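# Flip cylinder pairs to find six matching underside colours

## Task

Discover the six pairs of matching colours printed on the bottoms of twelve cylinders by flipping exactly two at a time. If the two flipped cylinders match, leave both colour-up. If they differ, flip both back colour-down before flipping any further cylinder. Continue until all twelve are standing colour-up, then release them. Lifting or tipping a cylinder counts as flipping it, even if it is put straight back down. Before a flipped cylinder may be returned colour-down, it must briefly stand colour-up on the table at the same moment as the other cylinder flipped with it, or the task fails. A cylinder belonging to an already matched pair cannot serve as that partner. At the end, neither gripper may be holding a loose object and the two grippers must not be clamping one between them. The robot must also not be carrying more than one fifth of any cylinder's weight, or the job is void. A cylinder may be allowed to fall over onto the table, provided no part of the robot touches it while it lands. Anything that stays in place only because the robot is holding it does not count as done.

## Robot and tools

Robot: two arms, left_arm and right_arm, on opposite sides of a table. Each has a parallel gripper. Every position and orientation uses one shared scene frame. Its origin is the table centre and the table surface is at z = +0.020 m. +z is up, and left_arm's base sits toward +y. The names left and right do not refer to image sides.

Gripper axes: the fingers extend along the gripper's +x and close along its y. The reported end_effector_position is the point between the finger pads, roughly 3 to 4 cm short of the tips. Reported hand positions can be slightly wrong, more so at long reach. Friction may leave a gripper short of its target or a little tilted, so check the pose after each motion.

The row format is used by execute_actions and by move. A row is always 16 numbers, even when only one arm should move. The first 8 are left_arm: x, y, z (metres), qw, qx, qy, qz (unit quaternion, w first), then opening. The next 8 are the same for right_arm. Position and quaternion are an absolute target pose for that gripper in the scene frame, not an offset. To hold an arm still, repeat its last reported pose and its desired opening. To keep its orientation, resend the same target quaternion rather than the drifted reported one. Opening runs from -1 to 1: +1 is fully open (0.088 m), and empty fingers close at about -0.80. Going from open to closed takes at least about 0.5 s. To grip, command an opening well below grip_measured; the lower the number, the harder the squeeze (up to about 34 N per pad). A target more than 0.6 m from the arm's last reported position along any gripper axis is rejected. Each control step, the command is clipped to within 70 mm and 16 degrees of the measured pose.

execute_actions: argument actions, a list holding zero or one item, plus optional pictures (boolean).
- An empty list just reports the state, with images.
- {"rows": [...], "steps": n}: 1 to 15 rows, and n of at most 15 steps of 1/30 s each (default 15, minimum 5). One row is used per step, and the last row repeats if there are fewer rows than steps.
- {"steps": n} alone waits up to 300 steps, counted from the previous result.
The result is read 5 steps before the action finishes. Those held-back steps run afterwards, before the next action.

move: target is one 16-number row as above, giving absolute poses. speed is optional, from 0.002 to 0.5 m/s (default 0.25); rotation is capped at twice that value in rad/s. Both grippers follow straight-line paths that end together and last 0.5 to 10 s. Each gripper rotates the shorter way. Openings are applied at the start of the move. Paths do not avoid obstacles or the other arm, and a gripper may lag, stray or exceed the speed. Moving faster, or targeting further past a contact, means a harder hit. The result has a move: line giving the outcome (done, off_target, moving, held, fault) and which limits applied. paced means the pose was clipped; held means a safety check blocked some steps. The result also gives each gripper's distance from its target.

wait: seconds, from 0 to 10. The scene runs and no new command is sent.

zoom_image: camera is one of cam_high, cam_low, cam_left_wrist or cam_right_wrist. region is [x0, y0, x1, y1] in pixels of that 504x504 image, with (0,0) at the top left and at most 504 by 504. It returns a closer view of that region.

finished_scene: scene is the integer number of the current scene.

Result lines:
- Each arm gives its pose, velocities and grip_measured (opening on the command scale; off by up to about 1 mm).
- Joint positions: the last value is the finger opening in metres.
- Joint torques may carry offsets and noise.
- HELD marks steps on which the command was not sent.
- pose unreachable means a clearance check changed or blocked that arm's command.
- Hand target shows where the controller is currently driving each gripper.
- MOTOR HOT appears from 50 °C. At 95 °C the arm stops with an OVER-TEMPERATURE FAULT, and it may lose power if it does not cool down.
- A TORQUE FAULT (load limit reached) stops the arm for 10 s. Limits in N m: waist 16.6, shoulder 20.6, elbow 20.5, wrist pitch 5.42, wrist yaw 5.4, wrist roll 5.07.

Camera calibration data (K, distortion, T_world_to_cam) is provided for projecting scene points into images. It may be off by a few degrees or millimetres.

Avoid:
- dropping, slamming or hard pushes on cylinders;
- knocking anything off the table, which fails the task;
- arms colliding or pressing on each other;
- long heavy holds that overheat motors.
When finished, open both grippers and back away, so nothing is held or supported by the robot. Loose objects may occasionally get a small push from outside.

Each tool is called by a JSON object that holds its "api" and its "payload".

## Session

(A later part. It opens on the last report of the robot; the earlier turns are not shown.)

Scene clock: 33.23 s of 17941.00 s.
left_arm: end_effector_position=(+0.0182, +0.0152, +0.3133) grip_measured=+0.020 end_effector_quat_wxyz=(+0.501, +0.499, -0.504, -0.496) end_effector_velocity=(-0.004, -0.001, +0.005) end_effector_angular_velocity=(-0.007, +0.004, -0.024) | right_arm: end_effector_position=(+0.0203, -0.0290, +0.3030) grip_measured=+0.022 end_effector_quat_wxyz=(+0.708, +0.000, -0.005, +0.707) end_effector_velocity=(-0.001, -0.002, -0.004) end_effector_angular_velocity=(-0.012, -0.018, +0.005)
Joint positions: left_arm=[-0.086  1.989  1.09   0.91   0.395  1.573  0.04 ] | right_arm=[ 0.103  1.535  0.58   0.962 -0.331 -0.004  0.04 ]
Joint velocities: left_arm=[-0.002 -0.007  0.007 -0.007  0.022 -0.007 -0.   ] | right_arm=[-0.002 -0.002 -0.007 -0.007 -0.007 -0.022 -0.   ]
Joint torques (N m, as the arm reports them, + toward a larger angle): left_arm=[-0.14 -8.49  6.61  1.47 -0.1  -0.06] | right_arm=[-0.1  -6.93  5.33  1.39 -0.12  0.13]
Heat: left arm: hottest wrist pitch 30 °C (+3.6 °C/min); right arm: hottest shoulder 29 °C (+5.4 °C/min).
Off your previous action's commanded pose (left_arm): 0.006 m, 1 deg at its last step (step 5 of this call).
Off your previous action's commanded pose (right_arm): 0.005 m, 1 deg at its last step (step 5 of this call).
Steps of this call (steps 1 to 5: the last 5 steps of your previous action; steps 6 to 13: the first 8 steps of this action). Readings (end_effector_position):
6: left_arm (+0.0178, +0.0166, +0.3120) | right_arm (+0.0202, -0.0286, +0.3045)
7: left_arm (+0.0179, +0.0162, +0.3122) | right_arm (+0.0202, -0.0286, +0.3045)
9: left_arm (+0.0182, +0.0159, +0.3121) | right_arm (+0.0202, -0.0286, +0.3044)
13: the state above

{"api": "execute_actions", "payload": {"actions": [{"rows":[[0.019,0.012,0.31,0.5,0.5,-0.5,-0.5,-0.4,0.02,-0.03,0.3,0.707,0,0,0.707,0.7]],"steps":6}]}}

{"api": "execute_actions", "payload": {"actions": [{"rows":[[0.019,0.055,0.31,0.5,0.5,-0.5,-0.5,-0.4,0.02,-0.04,0.3,0.707,0,0,0.707,0.7]],"steps":8}]}}

{"api": "move", "payload": {"target": [-0.16,0.295,0.135,0,0.707,0,-0.707,-0.4,0.02,-0.08,0.3,0.707,0,0,0.707,0.7], "speed": 0.4}}

{"api": "move", "payload": {"target": [-0.16,0.295,0.063,0,0.707,0,-0.707,-0.4,0.02,-0.08,0.3,0.707,0,0,0.707,0.7], "speed": 0.12}}

Scene clock: 33.53 s of 17941.00 s.
left_arm: end_effector_position=(+0.0182, +0.0152, +0.3135) grip_measured=+0.020 end_effector_quat_wxyz=(+0.501, +0.499, -0.504, -0.496) end_effector_velocity=(+0.002, +0.001, +0.003) end_effector_angular_velocity=(-0.002, -0.008, +0.010) | right_arm: end_effector_position=(+0.0202, -0.0291, +0.3028) grip_measured=+0.022 end_effector_quat_wxyz=(+0.708, +0.000, -0.004, +0.707) end_effector_velocity=(-0.001, -0.002, -0.000) end_effector_angular_velocity=(+0.002, -0.008, +0.005)
Joint positions: left_arm=[-0.086  1.989  1.09   0.91   0.395  1.573  0.04 ] | right_arm=[ 0.103  1.535  0.58   0.962 -0.331 -0.004  0.04 ]
Joint velocities: left_arm=[ 0.002 -0.007  0.002 -0.007 -0.007  0.007 -0.   ] | right_arm=[-0.002 -0.002 -0.007  0.007 -0.007 -0.007 -0.   ]
Joint torques (N m, as the arm reports them, + toward a larger angle): left_arm=[-0.13 -8.68  7.09  1.25 -0.11 -0.11] | right_arm=[-0.11 -6.89  5.28  1.38 -0.12  0.13]
Heat: left arm: hottest wrist pitch 30 °C (+3.6 °C/min); right arm: hottest shoulder 29 °C (+5.4 °C/min).
Off your previous action's commanded pose (left_arm): 0.006 m, 1 deg at its last step (step 5 of this call).
Off your previous action's commanded pose (right_arm): 0.003 m, 1 deg at its last step (step 5 of this call).
Steps of this call (steps 1 to 5: the last 5 steps of your previous action; steps 6 to 8: nothing new was sent; step 9: the first step of this action). Readings (end_effector_position):
9: the state above

Scene clock: 33.80 s of 17941.00 s.
left_arm: end_effector_position=(+0.0171, +0.0296, +0.3075) grip_measured=+0.020 end_effector_quat_wxyz=(+0.497, +0.500, -0.500, -0.503) end_effector_velocity=(+0.010, +0.178, -0.035) end_effector_angular_velocity=(+0.074, +0.055, +0.020) | right_arm: end_effector_position=(+0.0200, -0.0329, +0.3013) grip_measured=+0.641 end_effector_quat_wxyz=(+0.707, -0.000, -0.003, +0.707) end_effector_velocity=(-0.001, -0.044, -0.019) end_effector_angular_velocity=(-0.044, +0.022, +0.010)
Joint positions: left_arm=[-0.072  1.955  1.024  0.926  0.413  1.573  0.04 ] | right_arm=[ 0.098  1.524  0.565  0.962 -0.338 -0.003  0.07 ]
Joint velocities: left_arm=[ 0.203 -0.442 -0.764  0.242  0.183 -0.022 -0.   ] | right_arm=[-0.056 -0.134 -0.173 -0.007 -0.066  0.007  0.07 ]
Joint torques (N m, as the arm reports them, + toward a larger angle): left_arm=[  0.42 -11.67   4.81   1.88   0.16  -0.15] | right_arm=[-0.3  -8.04  5.01  1.31 -0.11  0.13]
Heat: left arm: hottest wrist pitch 30 °C (+3.6 °C/min); right arm: hottest shoulder 29 °C (+5.3 °C/min).
Off your previous action's commanded pose (left_arm): 0.003 m, 0 deg at its last step (step 5 of this call).
Off your previous action's commanded pose (right_arm): 0.003 m, 0 deg at its last step (step 5 of this call).
Steps of this call (steps 1 to 5: the last 5 steps of your previous action; steps 6 to 8: the first 3 steps of this action). Readings (end_effector_position):
6: left_arm (+0.0179, +0.0179, +0.3109) | right_arm (+0.0201, -0.0299, +0.3027)
7: left_arm (+0.0171, +0.0235, +0.3093) | right_arm (+0.0200, -0.0313, +0.3020)
8: the state above

Scene clock: 36.77 s of 17941.00 s.
left_arm: end_effector_position=(-0.1589, +0.2951, +0.1337) grip_measured=+0.018 end_effector_quat_wxyz=(+0.004, +0.705, +0.001, -0.710) end_effector_velocity=(-0.000, +0.002, -0.004) end_effector_angular_velocity=(+0.012, -0.008, +0.029) | right_arm: end_effector_position=(+0.0203, -0.0774, +0.3024) grip_measured=+0.700 end_effector_quat_wxyz=(+0.707, -0.000, -0.004, +0.707) end_effector_velocity=(-0.002, -0.000, -0.005) end_effector_angular_velocity=(-0.020, -0.013, +0.010)
Joint positions: left_arm=[-0.586  1.582  0.77  -0.753  0.006  1.457  0.04 ] | right_arm=[ 0.031  1.343  0.421  0.928 -0.405 -0.003  0.073]
Joint velocities: left_arm=[-0.007  0.012 -0.007  0.007 -0.007 -0.037 -0.   ] | right_arm=[ 0.002 -0.002 -0.002 -0.022 -0.007 -0.022 -0.   ]
Joint torques (N m, as the arm reports them, + toward a larger angle): left_arm=[-0.1  -4.25  5.58  0.19  0.2  -0.12] | right_arm=[-0.31 -6.41  4.85  1.14 -0.13  0.14]
Heat: left arm: hottest wrist pitch 30 °C (+3.3 °C/min); right arm: hottest shoulder 30 °C (+6.5 °C/min).
Hand target (left_arm): -0.161, +0.293, +0.134; +0.003, +0.704, +0.003, -0.711
Hand target (right_arm): +0.020, -0.080, +0.300; +0.707, +0.000, +0.000, +0.707
Off your previous action's commanded pose (left_arm): 0.010 m, 1 deg at its last step (step 5 of this call).
Off your previous action's commanded pose (right_arm): 0.004 m, 0 deg at its last step (step 5 of this call).
Off the commanded pose (left_arm): 0.002 m, 1 deg.
Off the commanded pose (right_arm): 0.004 m, 0 deg.
Kept back: nothing.
move: done
camera_calibration (this result's frames):
cam_left_wrist: T_world_to_cam=[[-0.00758812, 0.999252, -0.0379272, -0.278488], [0.957774, 0.0181644, 0.286948, 0.141282], [0.287422, -0.0341483, -0.957195, 0.256692], [0, 0, 0, 1]] pos_world=[-0.211208, 0.284479, 0.194602]
cam_right_wrist: T_world_to_cam=[[0.9975, -0.0299271, 0.0640215, -0.0356059], [0.0520522, -0.301623, -0.952005, 0.296591], [0.0478011, 0.952957, -0.299311, 0.243164], [0, 0, 0, 1]] pos_world=[0.00845513, -0.143332, 0.357418]

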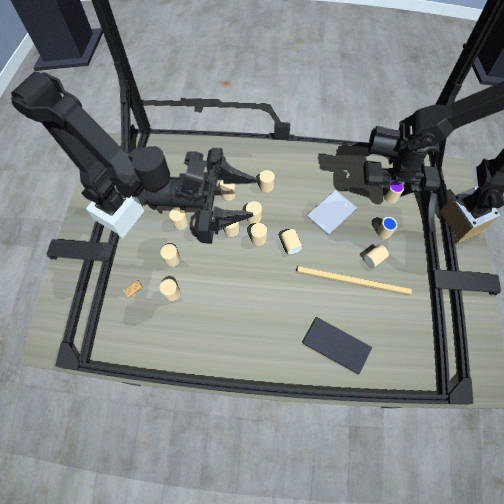

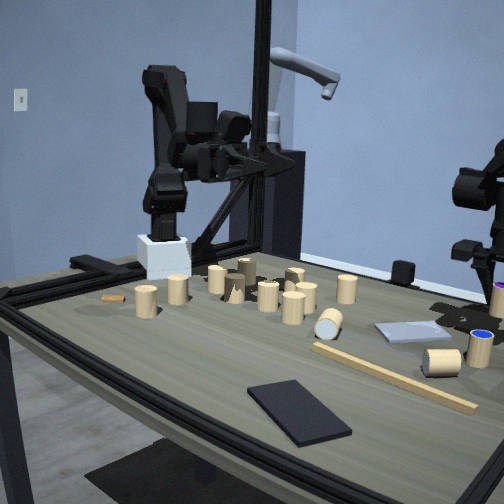

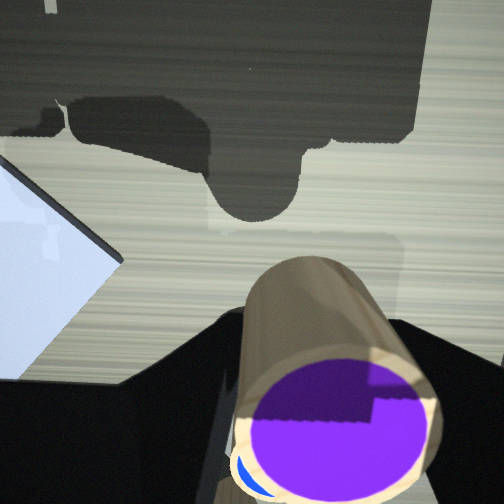

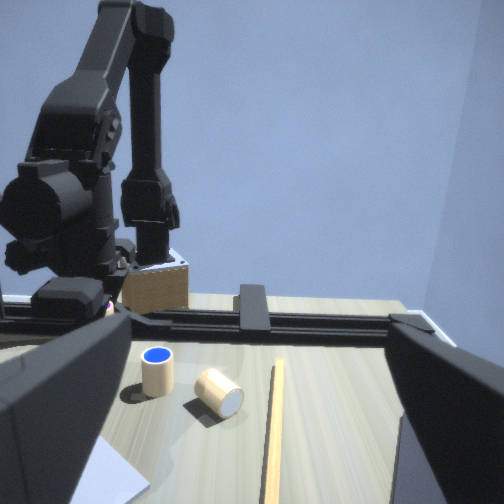

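Scene clock: 37.80 s of 17941.00 s.
left_arm: end_effector_position=(-0.1602, +0.2911, +0.0680) grip_measured=+0.017 end_effector_quat_wxyz=(+0.006, +0.705, -0.004, -0.709) end_effector_velocity=(-0.002, +0.001, -0.000) end_effector_angular_velocity=(+0.008, +0.007, +0.005) | right_arm: end_effector_position=(+0.0204, -0.0775, +0.3022) grip_measured=+0.700 end_effector_quat_wxyz=(+0.707, -0.000, -0.004, +0.707) end_effector_velocity=(-0.000, -0.001, -0.005) end_effector_angular_velocity=(-0.020, +0.001, +0.005)
Joint positions: left_arm=[-0.591  1.793  0.664 -0.427  0.003  1.456  0.04 ] | right_arm=[ 0.031  1.343  0.42   0.928 -0.405 -0.003  0.073]
Joint velocities: left_arm=[-0.002  0.002  0.002 -0.007  0.007 -0.007 -0.   ] | right_arm=[-0.002 -0.002 -0.002 -0.022 -0.007 -0.007 -0.   ]
Joint torques (N m, as the arm reports them, + toward a larger angle): left_arm=[-0.45 -4.26  2.66  0.78 -0.07 -0.07] | right_arm=[-0.32 -6.43  4.84  1.17 -0.12  0.12]
Heat: left arm: hottest wrist pitch 30 °C (+3.2 °C/min); right arm: hottest shoulder 30 °C (+6.3 °C/min).
Hand target (left_arm): -0.160, +0.295, +0.063; -0.000, +0.707, +0.000, -0.707
Hand target (right_arm): +0.020, -0.080, +0.300; +0.707, +0.000, -0.000, +0.707
Off the commanded pose (left_arm): 0.006 m, 1 deg.
Off the commanded pose (right_arm): 0.003 m, 0 deg.
Kept back: nothing.
move: done
camera_calibration (this result's frames):
cam_left_wrist: T_world_to_cam=[[-0.00218612, 0.998855, -0.0477818, -0.275327], [0.957182, 0.015922, 0.289048, 0.161855], [0.289478, -0.045104, -0.956121, 0.197504], [0, 0, 0, 1]] pos_world=[-0.212699, 0.281343, 0.128898]
cam_right_wrist: T_world_to_cam=[[0.997498, -0.0302852, 0.063882, -0.0356962], [0.0517939, -0.301976, -0.951907, 0.296361], [0.0481196, 0.952834, -0.299652, 0.243285], [0, 0, 0, 1]] pos_world=[0.00855039, -0.143397, 0.35729]

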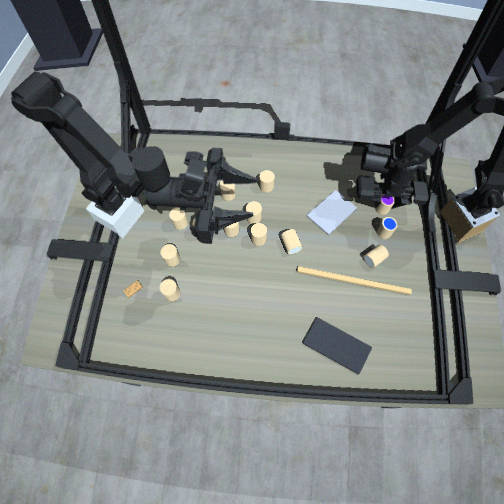

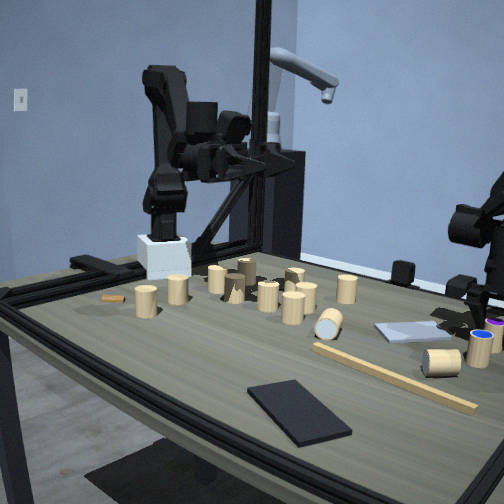

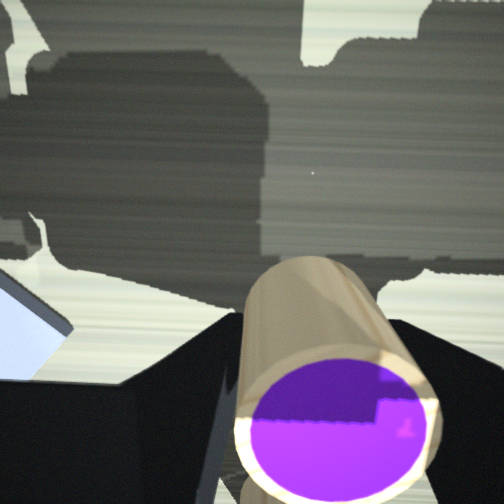

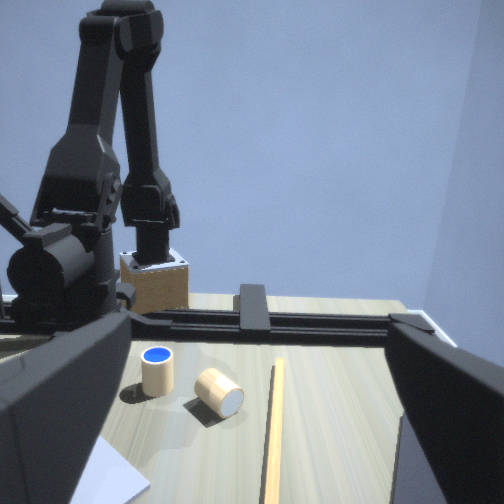

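{"api": "execute_actions", "payload": {"actions": [{"rows":[[-0.16,0.295,0.065,0,0.707,0,-0.707,0.6,0.02,-0.08,0.3,0.707,0,0,0.707,0.7]],"steps":15}]}}

{"api": "execute_actions", "payload": {"actions": [{"steps":60}]}}

{"api": "execute_actions", "payload": {"actions": [{"rows":[[-0.16,0.295,0.065,0,0.707,0,-0.707,-0.4,0.02,-0.08,0.3,0.707,0,0,0.707,0.7]],"steps":10}]}}

{"api": "execute_actions", "payload": {"actions": [{"rows":[[-0.16,0.295,0.085,0,0.707,0,-0.707,-0.4,0.02,-0.08,0.3,0.707,0,0,0.707,0.7],[-0.16,0.295,0.11,0,0.707,0,-0.707,-0.4,0.02,-0.08,0.3,0.707,0,0,0.707,0.7],[-0.16,0.295,0.15,0,0.707,0,-0.707,-0.4,0.02,-0.08,0.3,0.707,0,0,0.707,0.7]],"steps":15}]}}

{"api": "move", "payload": {"target": [0.019,0.03,0.308,0.5,0.5,-0.5,-0.5,-0.4,0.02,-0.07,0.3,0.707,0,0,0.707,0.7], "speed": 0.4}}

Scene clock: 38.50 s of 17941.00 s.
left_arm: end_effector_position=(-0.1603, +0.2907, +0.0678) grip_measured=+0.543 end_effector_quat_wxyz=(+0.007, +0.705, -0.005, -0.709) end_effector_velocity=(+0.000, +0.005, +0.000) end_effector_angular_velocity=(+0.023, +0.005, +0.024) | right_arm: end_effector_position=(+0.0204, -0.0775, +0.3024) grip_measured=+0.700 end_effector_quat_wxyz=(+0.707, -0.000, -0.004, +0.707) end_effector_velocity=(-0.001, -0.001, -0.005) end_effector_angular_velocity=(-0.020, +0.001, +0.015)
Joint positions: left_arm=[-0.591  1.794  0.664 -0.424  0.003  1.456  0.066] | right_arm=[ 0.031  1.342  0.42   0.928 -0.406 -0.003  0.073]
Joint velocities: left_arm=[ 0.002 -0.002 -0.002 -0.022  0.007 -0.022  0.021] | right_arm=[-0.007 -0.002 -0.002 -0.022 -0.022 -0.007 -0.   ]
Joint torques (N m, as the arm reports them, + toward a larger angle): left_arm=[-0.33 -5.08  2.88  0.25  0.01 -0.01] | right_arm=[-0.3  -6.44  4.83  1.17 -0.13  0.12]
Heat: left arm: hottest wrist pitch 30 °C (+3.1 °C/min); right arm: hottest shoulder 30 °C (+6.2 °C/min).
Steps of this call (steps 1 to 11: nothing new was sent; steps 12 to 21: the first 10 steps of this action). Readings (end_effector_position):
12: left_arm (-0.1602, +0.2910, +0.0680) | right_arm (+0.0204, -0.0775, +0.3022)
13: left_arm (-0.1602, +0.2910, +0.0680) | right_arm (+0.0204, -0.0775, +0.3022)
15: left_arm (-0.1603, +0.2907, +0.0679) | right_arm (+0.0204, -0.0775, +0.3024)
19: left_arm (-0.1603, +0.2907, +0.0678) | right_arm (+0.0204, -0.0775, +0.3024)
21: the state above

Scene clock: 40.50 s of 17941.00 s.
left_arm: end_effector_position=(-0.1603, +0.2908, +0.0677) grip_measured=+0.600 end_effector_quat_wxyz=(+0.006, +0.705, -0.005, -0.709) end_effector_velocity=(+0.001, +0.003, -0.001) end_effector_angular_velocity=(+0.011, -0.008, +0.020) | right_arm: end_effector_position=(+0.0203, -0.0776, +0.3022) grip_measured=+0.700 end_effector_quat_wxyz=(+0.707, -0.000, -0.004, +0.707) end_effector_velocity=(+0.001, -0.002, +0.000) end_effector_angular_velocity=(-0.002, -0.006, -0.000)
Joint positions: left_arm=[-0.591  1.794  0.664 -0.424  0.003  1.456  0.068] | right_arm=[ 0.031  1.342  0.42   0.928 -0.406 -0.003  0.073]
Joint velocities: left_arm=[-0.002  0.002 -0.002 -0.007 -0.007 -0.022 -0.   ] | right_arm=[-0.007 -0.007 -0.002 -0.007 -0.007 -0.007 -0.   ]
Joint torques (N m, as the arm reports them, + toward a larger angle): left_arm=[-0.16 -5.24  3.1   0.22 -0.08 -0.02] | right_arm=[-0.29 -6.4   4.88  1.18 -0.12  0.12]
Heat: left arm: hottest wrist pitch 30 °C (+3.0 °C/min); right arm: hottest shoulder 30 °C (+5.9 °C/min).
Hand target (left_arm): -0.160, +0.295, +0.065; +0.000, +0.707, +0.000, -0.707
Hand target (right_arm): +0.020, -0.080, +0.300; +0.707, -0.000, -0.000, +0.707
Off the commanded pose (left_arm): 0.005 m, 1 deg.
Off the commanded pose (right_arm): 0.003 m, 0 deg.
Kept back: nothing.
Steps of this call (steps 1 to 5: the last 5 steps of your previous action; steps 6 to 60: nothing new was sent). Readings (end_effector_position):
1: left_arm (-0.1603, +0.2907, +0.0678) | right_arm (+0.0204, -0.0775, +0.3024)
2: left_arm (-0.1603, +0.2907, +0.0678) | right_arm (+0.0204, -0.0775, +0.3024)
4: left_arm (-0.1603, +0.2907, +0.0678) | right_arm (+0.0204, -0.0775, +0.3024)
8: left_arm (-0.1603, +0.2907, +0.0678) | right_arm (+0.0204, -0.0775, +0.3024)
60: the state above

Scene clock: 40.67 s of 17941.00 s.
left_arm: end_effector_position=(-0.1603, +0.2908, +0.0677) grip_measured=+0.015 end_effector_quat_wxyz=(+0.006, +0.705, -0.005, -0.709) end_effector_velocity=(+0.002, +0.006, +0.001) end_effector_angular_velocity=(+0.029, -0.025, +0.015) | right_arm: end_effector_position=(+0.0203, -0.0776, +0.3022) grip_measured=+0.700 end_effector_quat_wxyz=(+0.707, -0.000, -0.004, +0.707) end_effector_velocity=(-0.000, -0.000, -0.003) end_effector_angular_velocity=(-0.016, +0.014, +0.005)
Joint positions: left_arm=[-0.591  1.794  0.664 -0.424  0.003  1.456  0.04 ] | right_arm=[ 0.031  1.342  0.42   0.928 -0.406 -0.003  0.073]
Joint velocities: left_arm=[-0.007 -0.002  0.002 -0.037 -0.022 -0.022 -0.176] | right_arm=[-0.002 -0.002  0.002 -0.022 -0.007  0.007  0.   ]
Joint torques (N m, as the arm reports them, + toward a larger angle): left_arm=[-0.24 -4.83  3.09  0.18 -0.06  0.02] | right_arm=[-0.29 -6.41  4.85  1.17 -0.12  0.12]
Heat: left arm: hottest wrist pitch 30 °C (+3.0 °C/min); right arm: hottest shoulder 30 °C (+5.9 °C/min).
Steps of this call (steps 1 to 5: the first 5 steps of this action). Readings (end_effector_position):
1: left_arm (-0.1603, +0.2908, +0.0677) | right_arm (+0.0203, -0.0776, +0.3022)
2: left_arm (-0.1603, +0.2908, +0.0677) | right_arm (+0.0203, -0.0776, +0.3022)
4: left_arm (-0.1603, +0.2908, +0.0677) | right_arm (+0.0203, -0.0776, +0.3022)
5: the state above

Scene clock: 41.17 s of 17941.00 s.
left_arm: end_effector_position=(-0.1600, +0.2929, +0.1374) grip_measured=+0.015 end_effector_quat_wxyz=(+0.004, +0.706, -0.002, -0.708) end_effector_velocity=(+0.001, +0.019, +0.102) end_effector_angular_velocity=(+0.074, -0.016, +0.000) | right_arm: end_effector_position=(+0.0203, -0.0776, +0.3022) grip_measured=+0.700 end_effector_quat_wxyz=(+0.707, -0.000, -0.004, +0.707) end_effector_velocity=(-0.003, -0.001, -0.008) end_effector_angular_velocity=(-0.034, +0.022, +0.020)
Joint positions: left_arm=[-0.591  1.579  0.784 -0.767  0.003  1.457  0.04 ] | right_arm=[ 0.031  1.342  0.42   0.928 -0.406 -0.003  0.073]
Joint velocities: left_arm=[-0.007 -0.247  0.227 -0.549 -0.007 -0.007 -0.   ] | right_arm=[-0.002 -0.002 -0.002 -0.037 -0.022  0.007 -0.   ]
Joint torques (N m, as the arm reports them, + toward a larger angle): left_arm=[-0.31 -6.08  4.66  0.04 -0.05 -0.05] | right_arm=[-0.3  -6.42  4.88  1.17 -0.12  0.12]
Heat: left arm: hottest wrist pitch 30 °C (+2.9 °C/min); right arm: hottest shoulder 30 °C (+5.8 °C/min).
Off your previous action's commanded pose (left_arm): 0.005 m, 1 deg at its last step (step 5 of this call).
Off your previous action's commanded pose (right_arm): 0.003 m, 0 deg at its last step (step 5 of this call).
Steps of this call (steps 1 to 5: the last 5 steps of your previous action; steps 6 to 15: the first 10 steps of this action). Readings (end_effector_position):
6: left_arm (-0.1600, +0.2928, +0.0690) | right_arm (+0.0203, -0.0776, +0.3022)
7: left_arm (-0.1595, +0.2971, +0.0734) | right_arm (+0.0203, -0.0776, +0.3022)
9: left_arm (-0.1586, +0.3051, +0.0908) | right_arm (+0.0203, -0.0776, +0.3022)
13: left_arm (-0.1598, +0.2940, +0.1275) | right_arm (+0.0203, -0.0776, +0.3022)
15: the state above

Scene clock: 44.30 s of 17941.00 s.
left_arm: end_effector_position=(+0.0176, +0.0347, +0.3102) grip_measured=+0.015 end_effector_quat_wxyz=(+0.494, +0.502, -0.504, -0.499) end_effector_velocity=(+0.000, -0.001, -0.004) end_effector_angular_velocity=(+0.011, +0.027, +0.005) | right_arm: end_effector_position=(+0.0198, -0.0725, +0.2986) grip_measured=+0.700 end_effector_quat_wxyz=(+0.707, -0.002, +0.001, +0.707) end_effector_velocity=(-0.001, -0.001, +0.000) end_effector_angular_velocity=(-0.002, -0.006, +0.005)
Joint positions: left_arm=[-0.065  1.935  1.007  0.925  0.422  1.585  0.04 ] | right_arm=[ 0.042  1.369  0.431  0.935 -0.394 -0.003  0.073]
Joint velocities: left_arm=[-0.002  0.007  0.002 -0.007 -0.007 -0.022 -0.   ] | right_arm=[-0.002 -0.007 -0.002 -0.007 -0.007 -0.007 -0.   ]
Joint torques (N m, as the arm reports them, + toward a larger angle): left_arm=[ 0.09 -8.31  6.89  1.84  0.13 -0.12] | right_arm=[ 0.29 -4.52  7.46  1.51  0.04  0.11]
Heat: left arm: hottest shoulder 30 °C (+2.7 °C/min); right arm: hottest shoulder 30 °C (+5.4 °C/min).
Hand target (left_arm): +0.020, +0.032, +0.309; +0.495, +0.501, -0.505, -0.499
Hand target (right_arm): +0.020, -0.070, +0.300; +0.707, -0.000, +0.000, +0.707
Off your previous action's commanded pose (left_arm): 0.008 m, 1 deg at its last step (step 5 of this call).
Off your previous action's commanded pose (right_arm): 0.003 m, 0 deg at its last step (step 5 of this call).
Off the commanded pose (left_arm): 0.005 m, 1 deg.
Off the commanded pose (right_arm): 0.003 m, 0 deg.
Kept back: nothing.
move: done
camera_calibration (this result's frames):
cam_left_wrist: T_world_to_cam=[[0.0130568, -0.0300796, -0.999462, 0.323375], [0.958093, 0.286429, 0.00389602, 0.00478311], [0.286158, -0.957629, 0.0325589, 0.0910243], [0, 0, 0, 1]] pos_world=[-0.0348523, 0.0955245, 0.320219]
cam_right_wrist: T_world_to_cam=[[0.997741, -0.0301214, 0.0600538, -0.033496], [0.0477765, -0.310343, -0.949423, 0.293135], [0.0472353, 0.950147, -0.308202, 0.239905], [0, 0, 0, 1]] pos_world=[0.00808341, -0.137982, 0.35426]

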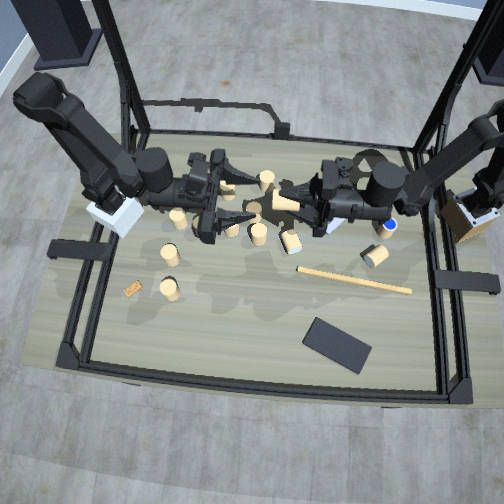

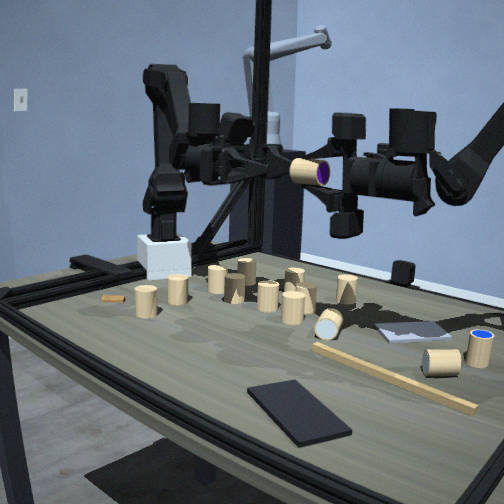

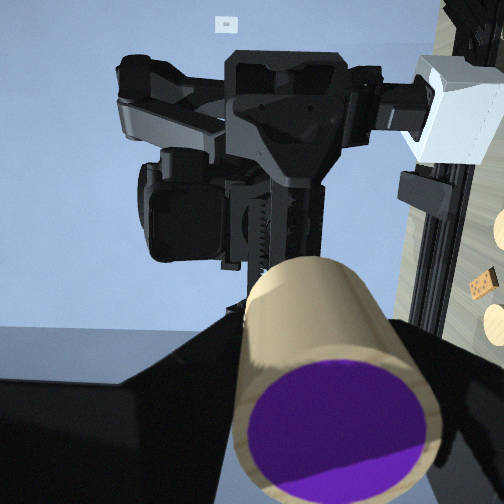

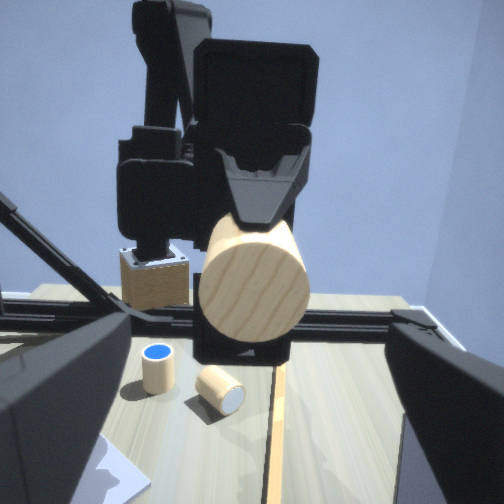

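{"api": "execute_actions", "payload": {"actions": [{"rows":[[0.019,0.012,0.308,0.5,0.5,-0.5,-0.5,-0.4,0.02,-0.03,0.3,0.707,0,0,0.707,0.7]],"steps":15}]}}

{"api": "execute_actions", "payload": {"actions": [{"rows":[[0.019,0.012,0.308,0.5,0.5,-0.5,-0.5,-0.4,0.02,-0.03,0.3,0.707,0,0,0.707,-0.4]],"steps":13}]}}

Scene clock: 44.83 s of 17941.00 s.
left_arm: end_effector_position=(+0.0177, +0.0167, +0.3098) grip_measured=+0.015 end_effector_quat_wxyz=(+0.499, +0.500, -0.502, -0.499) end_effector_velocity=(+0.004, -0.011, -0.000) end_effector_angular_velocity=(+0.002, +0.023, +0.015) | right_arm: end_effector_position=(+0.0194, -0.0356, +0.2988) grip_measured=+0.700 end_effector_quat_wxyz=(+0.707, -0.002, +0.001, +0.707) end_effector_velocity=(+0.005, +0.026, +0.009) end_effector_angular_velocity=(+0.021, -0.015, -0.005)
Joint positions: left_arm=[-0.085  1.989  1.081  0.91   0.397  1.574  0.04 ] | right_arm=[ 0.097  1.516  0.553  0.959 -0.341 -0.003  0.073]
Joint velocities: left_arm=[-0.007  0.032  0.051 -0.022 -0.022 -0.022 -0.   ] | right_arm=[ 0.017  0.09   0.105  0.007  0.022 -0.007 -0.   ]
Joint torques (N m, as the arm reports them, + toward a larger angle): left_arm=[-0.1  -8.55  7.03  1.57 -0.13 -0.16] | right_arm=[ 0.28 -5.61  7.29  1.51  0.03  0.08]
Heat: left arm: hottest shoulder 30 °C (+2.7 °C/min); right arm: hottest shoulder 29 °C (+4.0 °C/min).
Steps of this call (steps 1 to 6: nothing new was sent; steps 7 to 16: the first 10 steps of this action). Readings (end_effector_position):
7: left_arm (+0.0181, +0.0326, +0.3100) | right_arm (+0.0204, -0.0683, +0.2992)
8: left_arm (+0.0189, +0.0290, +0.3109) | right_arm (+0.0200, -0.0612, +0.3000)
10: left_arm (+0.0192, +0.0229, +0.3110) | right_arm (+0.0190, -0.0485, +0.2996)
14: left_arm (+0.0176, +0.0176, +0.3100) | right_arm (+0.0190, -0.0379, +0.2983)
16: the state above

Scene clock: 45.27 s of 17941.00 s.
left_arm: end_effector_position=(+0.0184, +0.0155, +0.3105) grip_measured=+0.015 end_effector_quat_wxyz=(+0.500, +0.500, -0.502, -0.498) end_effector_velocity=(+0.000, -0.001, -0.002) end_effector_angular_velocity=(+0.007, +0.010, +0.005) | right_arm: end_effector_position=(+0.0201, -0.0329, +0.2995) grip_measured=+0.022 end_effector_quat_wxyz=(+0.708, -0.001, -0.000, +0.707) end_effector_velocity=(+0.002, -0.001, -0.003) end_effector_angular_velocity=(-0.012, -0.018, +0.000)
Joint positions: left_arm=[-0.085  1.992  1.087  0.908  0.394  1.574  0.04 ] | right_arm=[ 0.099  1.526  0.564  0.961 -0.336 -0.003  0.04 ]
Joint velocities: left_arm=[-0.002  0.002  0.002 -0.007 -0.007 -0.007 -0.   ] | right_arm=[-0.007  0.002 -0.002 -0.007 -0.007 -0.022 -0.   ]
Joint torques (N m, as the arm reports them, + toward a larger angle): left_arm=[-0.03 -8.77  6.81  1.58 -0.08 -0.16] | right_arm=[ 0.3  -5.61  7.41  1.49  0.01  0.1 ]
Heat: left arm: hottest shoulder 30 °C (+2.7 °C/min); right arm: hottest shoulder 29 °C (+4.0 °C/min).
Off your previous action's commanded pose (left_arm): 0.005 m, 0 deg at its last step (step 5 of this call).
Off your previous action's commanded pose (right_arm): 0.003 m, 0 deg at its last step (step 5 of this call).
Steps of this call (steps 1 to 5: the last 5 steps of your previous action; steps 6 to 13: the first 8 steps of this action). Readings (end_effector_position):
6: left_arm (+0.0184, +0.0157, +0.3103) | right_arm (+0.0198, -0.0333, +0.2995)
7: left_arm (+0.0185, +0.0157, +0.3105) | right_arm (+0.0197, -0.0331, +0.2997)
9: left_arm (+0.0186, +0.0156, +0.3103) | right_arm (+0.0199, -0.0329, +0.2995)
13: the state above

{"api": "execute_actions", "payload": {"actions": [{"rows":[[0.019,0.012,0.308,0.5,0.5,-0.5,-0.5,0.6,0.02,-0.03,0.3,0.707,0,0,0.707,-0.4]],"steps":6}]}}

{"api": "execute_actions", "payload": {"actions": [{"rows":[[0.019,0.055,0.308,0.5,0.5,-0.5,-0.5,0.6,0.02,-0.045,0.3,0.707,0,0,0.707,-0.4]],"steps":8}]}}

{"api": "move", "payload": {"target": [-0.08,0.295,0.14,0,0.707,0,-0.707,0.5,0.091,-0.178,0.15,0.5,-0.5,0.5,0.5,-0.4], "speed": 0.4}}

{"api": "move", "payload": {"target": [-0.08,0.295,0.063,0,0.707,0,-0.707,0.5,0.091,-0.178,0.07,0.5,-0.5,0.5,0.5,-0.4], "speed": 0.12}}

Scene clock: 45.60 s of 17941.00 s.
left_arm: end_effector_position=(+0.0184, +0.0155, +0.3105) grip_measured=+0.015 end_effector_quat_wxyz=(+0.500, +0.500, -0.502, -0.498) end_effector_velocity=(-0.003, +0.000, -0.004) end_effector_angular_velocity=(+0.020, +0.016, -0.010) | right_arm: end_effector_position=(+0.0201, -0.0328, +0.2997) grip_measured=+0.022 end_effector_quat_wxyz=(+0.708, -0.001, -0.000, +0.707) end_effector_velocity=(-0.000, -0.001, -0.002) end_effector_angular_velocity=(-0.007, -0.020, +0.005)
Joint positions: left_arm=[-0.085  1.992  1.087  0.908  0.394  1.574  0.04 ] | right_arm=[ 0.099  1.526  0.564  0.961 -0.336 -0.003  0.04 ]
Joint velocities: left_arm=[-0.002 -0.002 -0.002 -0.022  0.007 -0.007 -0.   ] | right_arm=[-0.002 -0.002 -0.002 -0.007 -0.007 -0.022 -0.001]
Joint torques (N m, as the arm reports them, + toward a larger angle): left_arm=[-0.32 -8.82  7.07  1.57 -0.14 -0.13] | right_arm=[ 0.31 -5.59  7.46  1.49  0.01  0.1 ]
Heat: left arm: hottest shoulder 30 °C (+2.6 °C/min); right arm: hottest wrist pitch 30 °C (+5.3 °C/min).
Off your previous action's commanded pose (left_arm): 0.004 m, 0 deg at its last step (step 5 of this call).
Off your previous action's commanded pose (right_arm): 0.003 m, 0 deg at its last step (step 5 of this call).
Steps of this call (steps 1 to 5: the last 5 steps of your previous action; steps 6 to 9: nothing new was sent; step 10: the first step of this action). Readings (end_effector_position):
10: the state above

Scene clock: 45.87 s of 17941.00 s.
left_arm: end_effector_position=(+0.0172, +0.0297, +0.3080) grip_measured=+0.530 end_effector_quat_wxyz=(+0.498, +0.499, -0.502, -0.500) end_effector_velocity=(+0.014, +0.173, -0.038) end_effector_angular_velocity=(+0.092, +0.047, +0.044) | right_arm: end_effector_position=(+0.0201, -0.0363, +0.2989) grip_measured=+0.022 end_effector_quat_wxyz=(+0.707, -0.002, +0.000, +0.707) end_effector_velocity=(-0.002, -0.051, +0.003) end_effector_angular_velocity=(+0.012, -0.026, +0.015)
Joint positions: left_arm=[-0.072  1.956  1.022  0.935  0.413  1.574  0.065] | right_arm=[ 0.094  1.515  0.551  0.961 -0.342 -0.003  0.04 ]
Joint velocities: left_arm=[ 0.198 -0.432 -0.745  0.212  0.154 -0.007  0.021] | right_arm=[-0.066 -0.193 -0.173 -0.007 -0.081 -0.022 -0.   ]
Joint torques (N m, as the arm reports them, + toward a larger angle): left_arm=[  0.19 -11.54   4.75   1.83   0.06  -0.15] | right_arm=[-0.28 -8.14  4.99  1.37 -0.12  0.11]
Heat: left arm: hottest shoulder 30 °C (+2.6 °C/min); right arm: hottest shoulder 30 °C (+5.2 °C/min).
Off your previous action's commanded pose (left_arm): 0.005 m, 0 deg at its last step (step 5 of this call).
Off your previous action's commanded pose (right_arm): 0.003 m, 0 deg at its last step (step 5 of this call).
Steps of this call (steps 1 to 5: the last 5 steps of your previous action; steps 6 to 8: the first 3 steps of this action). Readings (end_effector_position):
6: left_arm (+0.0177, +0.0182, +0.3110) | right_arm (+0.0201, -0.0333, +0.2991)
7: left_arm (+0.0172, +0.0238, +0.3095) | right_arm (+0.0201, -0.0347, +0.2988)
8: the state above

Scene clock: 48.87 s of 17941.00 s.
left_arm: end_effector_position=(-0.0791, +0.2918, +0.1408) grip_measured=+0.500 end_effector_quat_wxyz=(+0.008, +0.704, -0.003, -0.710) end_effector_velocity=(-0.002, +0.006, -0.002) end_effector_angular_velocity=(+0.033, -0.000, -0.015) | right_arm: end_effector_position=(+0.0883, -0.1798, +0.1523) grip_measured=+0.022 end_effector_quat_wxyz=(+0.498, -0.498, +0.498, +0.506) end_effector_velocity=(+0.003, +0.002, -0.002) end_effector_angular_velocity=(-0.002, -0.008, +0.020)
Joint positions: left_arm=[-0.25   1.588  0.809 -0.778  0.011  1.792  0.064] | right_arm=[-0.121  1.735  1.117 -0.951 -0.011 -0.565  0.04 ]
Joint velocities: left_arm=[-0.007  0.007 -0.002 -0.022 -0.007  0.007 -0.   ] | right_arm=[-0.002  0.012  0.007  0.007  0.007 -0.022  0.   ]
Joint torques (N m, as the arm reports them, + toward a larger angle): left_arm=[ 0.03 -4.55  5.01  0.12 -0.06 -0.07] | right_arm=[-0.27 -6.83  6.86 -0.1  -0.01 -0.22]
Heat: left arm: hottest shoulder 30 °C (+2.5 °C/min); right arm: hottest shoulder 30 °C (+4.9 °C/min).
Hand target (left_arm): -0.080, +0.293, +0.139; +0.004, +0.705, +0.002, -0.710
Hand target (right_arm): +0.090, -0.179, +0.151; +0.495, -0.501, +0.499, +0.505
Off your previous action's commanded pose (left_arm): 0.009 m, 0 deg at its last step (step 5 of this call).
Off your previous action's commanded pose (right_arm): 0.004 m, 0 deg at its last step (step 5 of this call).
Off the commanded pose (left_arm): 0.003 m, 1 deg.
Off the commanded pose (right_arm): 0.004 m, 1 deg.
Kept back: nothing.
move: done
camera_calibration (this result's frames):
cam_left_wrist: T_world_to_cam=[[-0.00797458, 0.998759, -0.0491627, -0.272611], [0.957939, 0.0217339, 0.286147, 0.0619237], [0.28686, -0.044813, -0.956924, 0.243472], [0, 0, 0, 1]] pos_world=[-0.131336, 0.281838, 0.201863]
cam_right_wrist: T_world_to_cam=[[0.997573, 0.0658602, 0.0225848, -0.0733313], [0.0561003, -0.952446, 0.299498, -0.188696], [0.0412358, -0.297504, -0.95383, 0.167985], [0, 0, 0, 1]] pos_world=[0.0768123, -0.124917, 0.2184]

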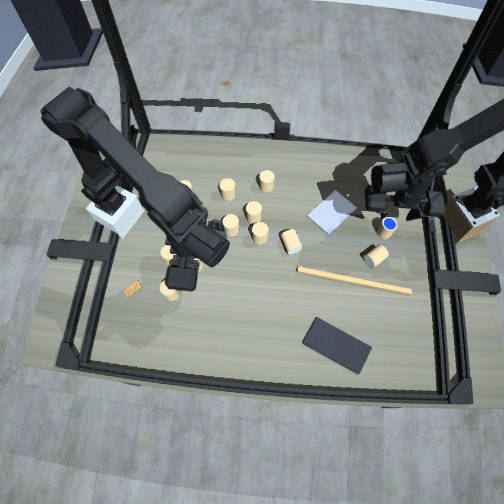

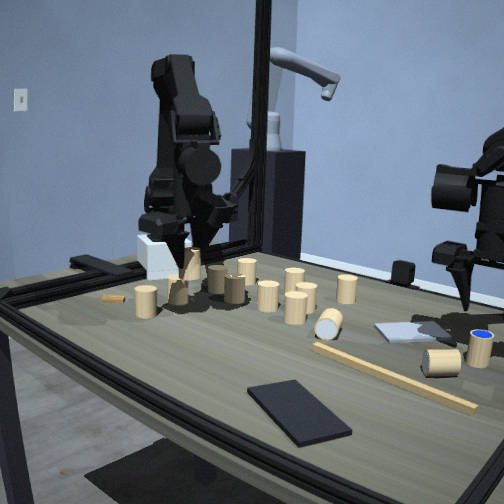

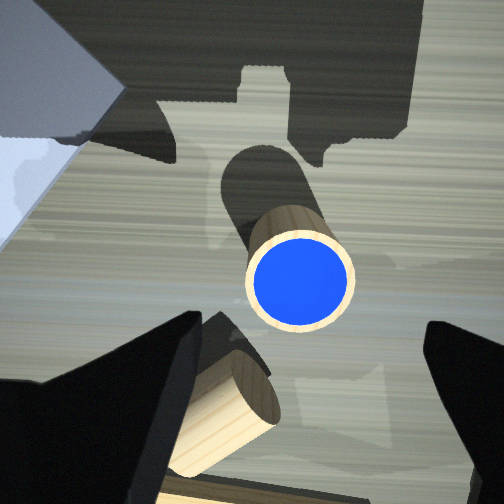

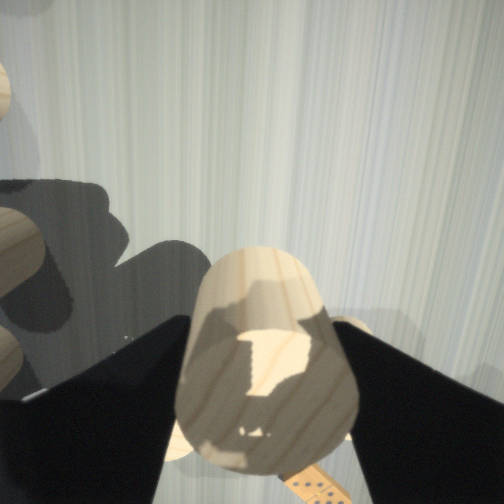

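Scene clock: 50.07 s of 17941.00 s.
left_arm: end_effector_position=(-0.0787, +0.2904, +0.0668) grip_measured=+0.500 end_effector_quat_wxyz=(+0.007, +0.707, -0.005, -0.707) end_effector_velocity=(-0.000, +0.003, -0.003) end_effector_angular_velocity=(+0.009, -0.005, +0.005) | right_arm: end_effector_position=(+0.0923, -0.1757, +0.0776) grip_measured=+0.022 end_effector_quat_wxyz=(+0.505, -0.499, +0.493, +0.503) end_effector_velocity=(+0.002, -0.000, +0.000) end_effector_angular_velocity=(+0.002, -0.010, +0.019)
Joint positions: left_arm=[-0.255  1.812  0.682 -0.425  0.003  1.792  0.064] | right_arm=[-0.121  1.891  0.975 -0.637 -0.002 -0.561  0.04 ]
Joint velocities: left_arm=[-0.002  0.007 -0.007  0.007 -0.007 -0.007 -0.   ] | right_arm=[-0.002 -0.002 -0.002  0.007  0.007 -0.022 -0.   ]
Joint torques (N m, as the arm reports them, + toward a larger angle): left_arm=[-0.04 -4.86  2.77  0.51 -0.11  0.02] | right_arm=[ 0.06 -6.27  3.48  0.7  -0.03  0.16]
Heat: left arm: hottest shoulder 30 °C (+2.4 °C/min); right arm: hottest shoulder 30 °C (+4.8 °C/min).
Hand target (left_arm): -0.080, +0.295, +0.063; -0.000, +0.707, +0.000, -0.707
Hand target (right_arm): +0.090, -0.179, +0.071; +0.500, -0.500, +0.500, +0.500
Off the commanded pose (left_arm): 0.006 m, 1 deg.
Off the commanded pose (right_arm): 0.008 m, 1 deg.
Kept back: nothing.
move: done
camera_calibration (this result's frames):
cam_left_wrist: T_world_to_cam=[[-0.00310317, 0.998725, -0.0503826, -0.274314], [0.955563, 0.017813, 0.294248, 0.0831361], [0.29477, -0.0472307, -0.9544, 0.173627], [0, 0, 0, 1]] pos_world=[-0.131473, 0.280684, 0.127426]
cam_right_wrist: T_world_to_cam=[[0.997361, 0.0617142, 0.0382348, -0.0778593], [0.0479031, -0.955168, 0.292162, -0.161832], [0.0545512, -0.289559, -0.955604, 0.0981513], [0, 0, 0, 1]] pos_world=[0.0800518, -0.121351, 0.144052]

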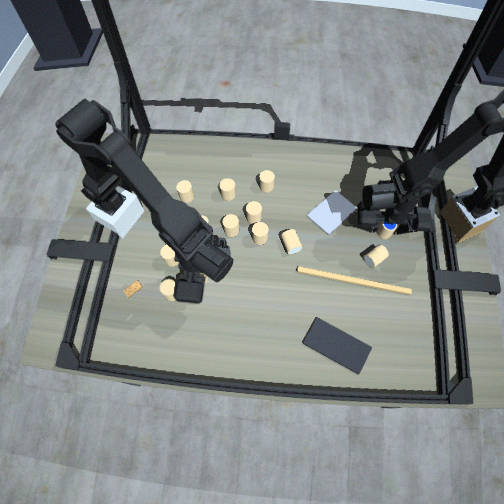

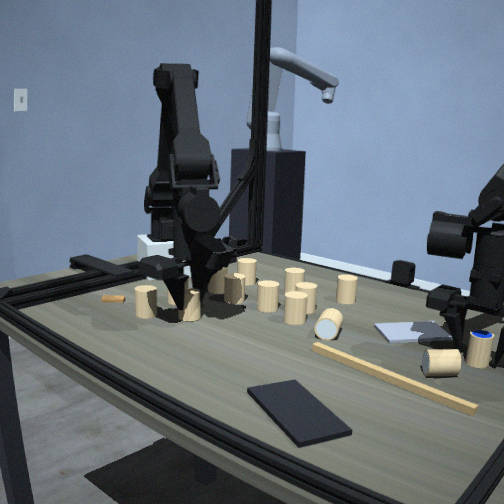

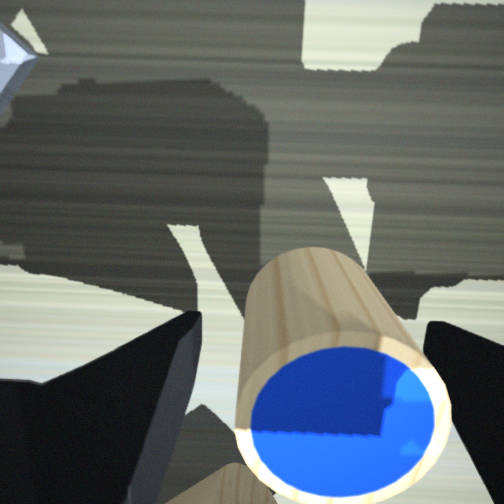

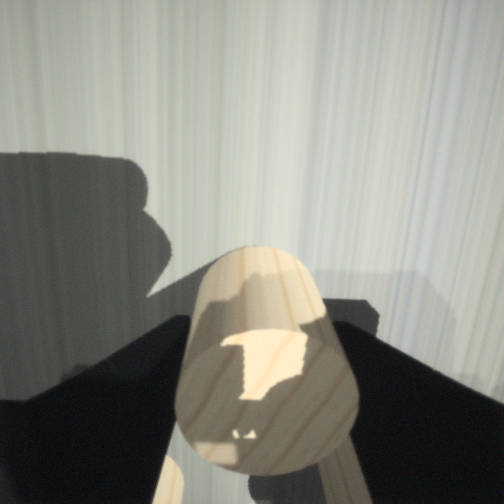

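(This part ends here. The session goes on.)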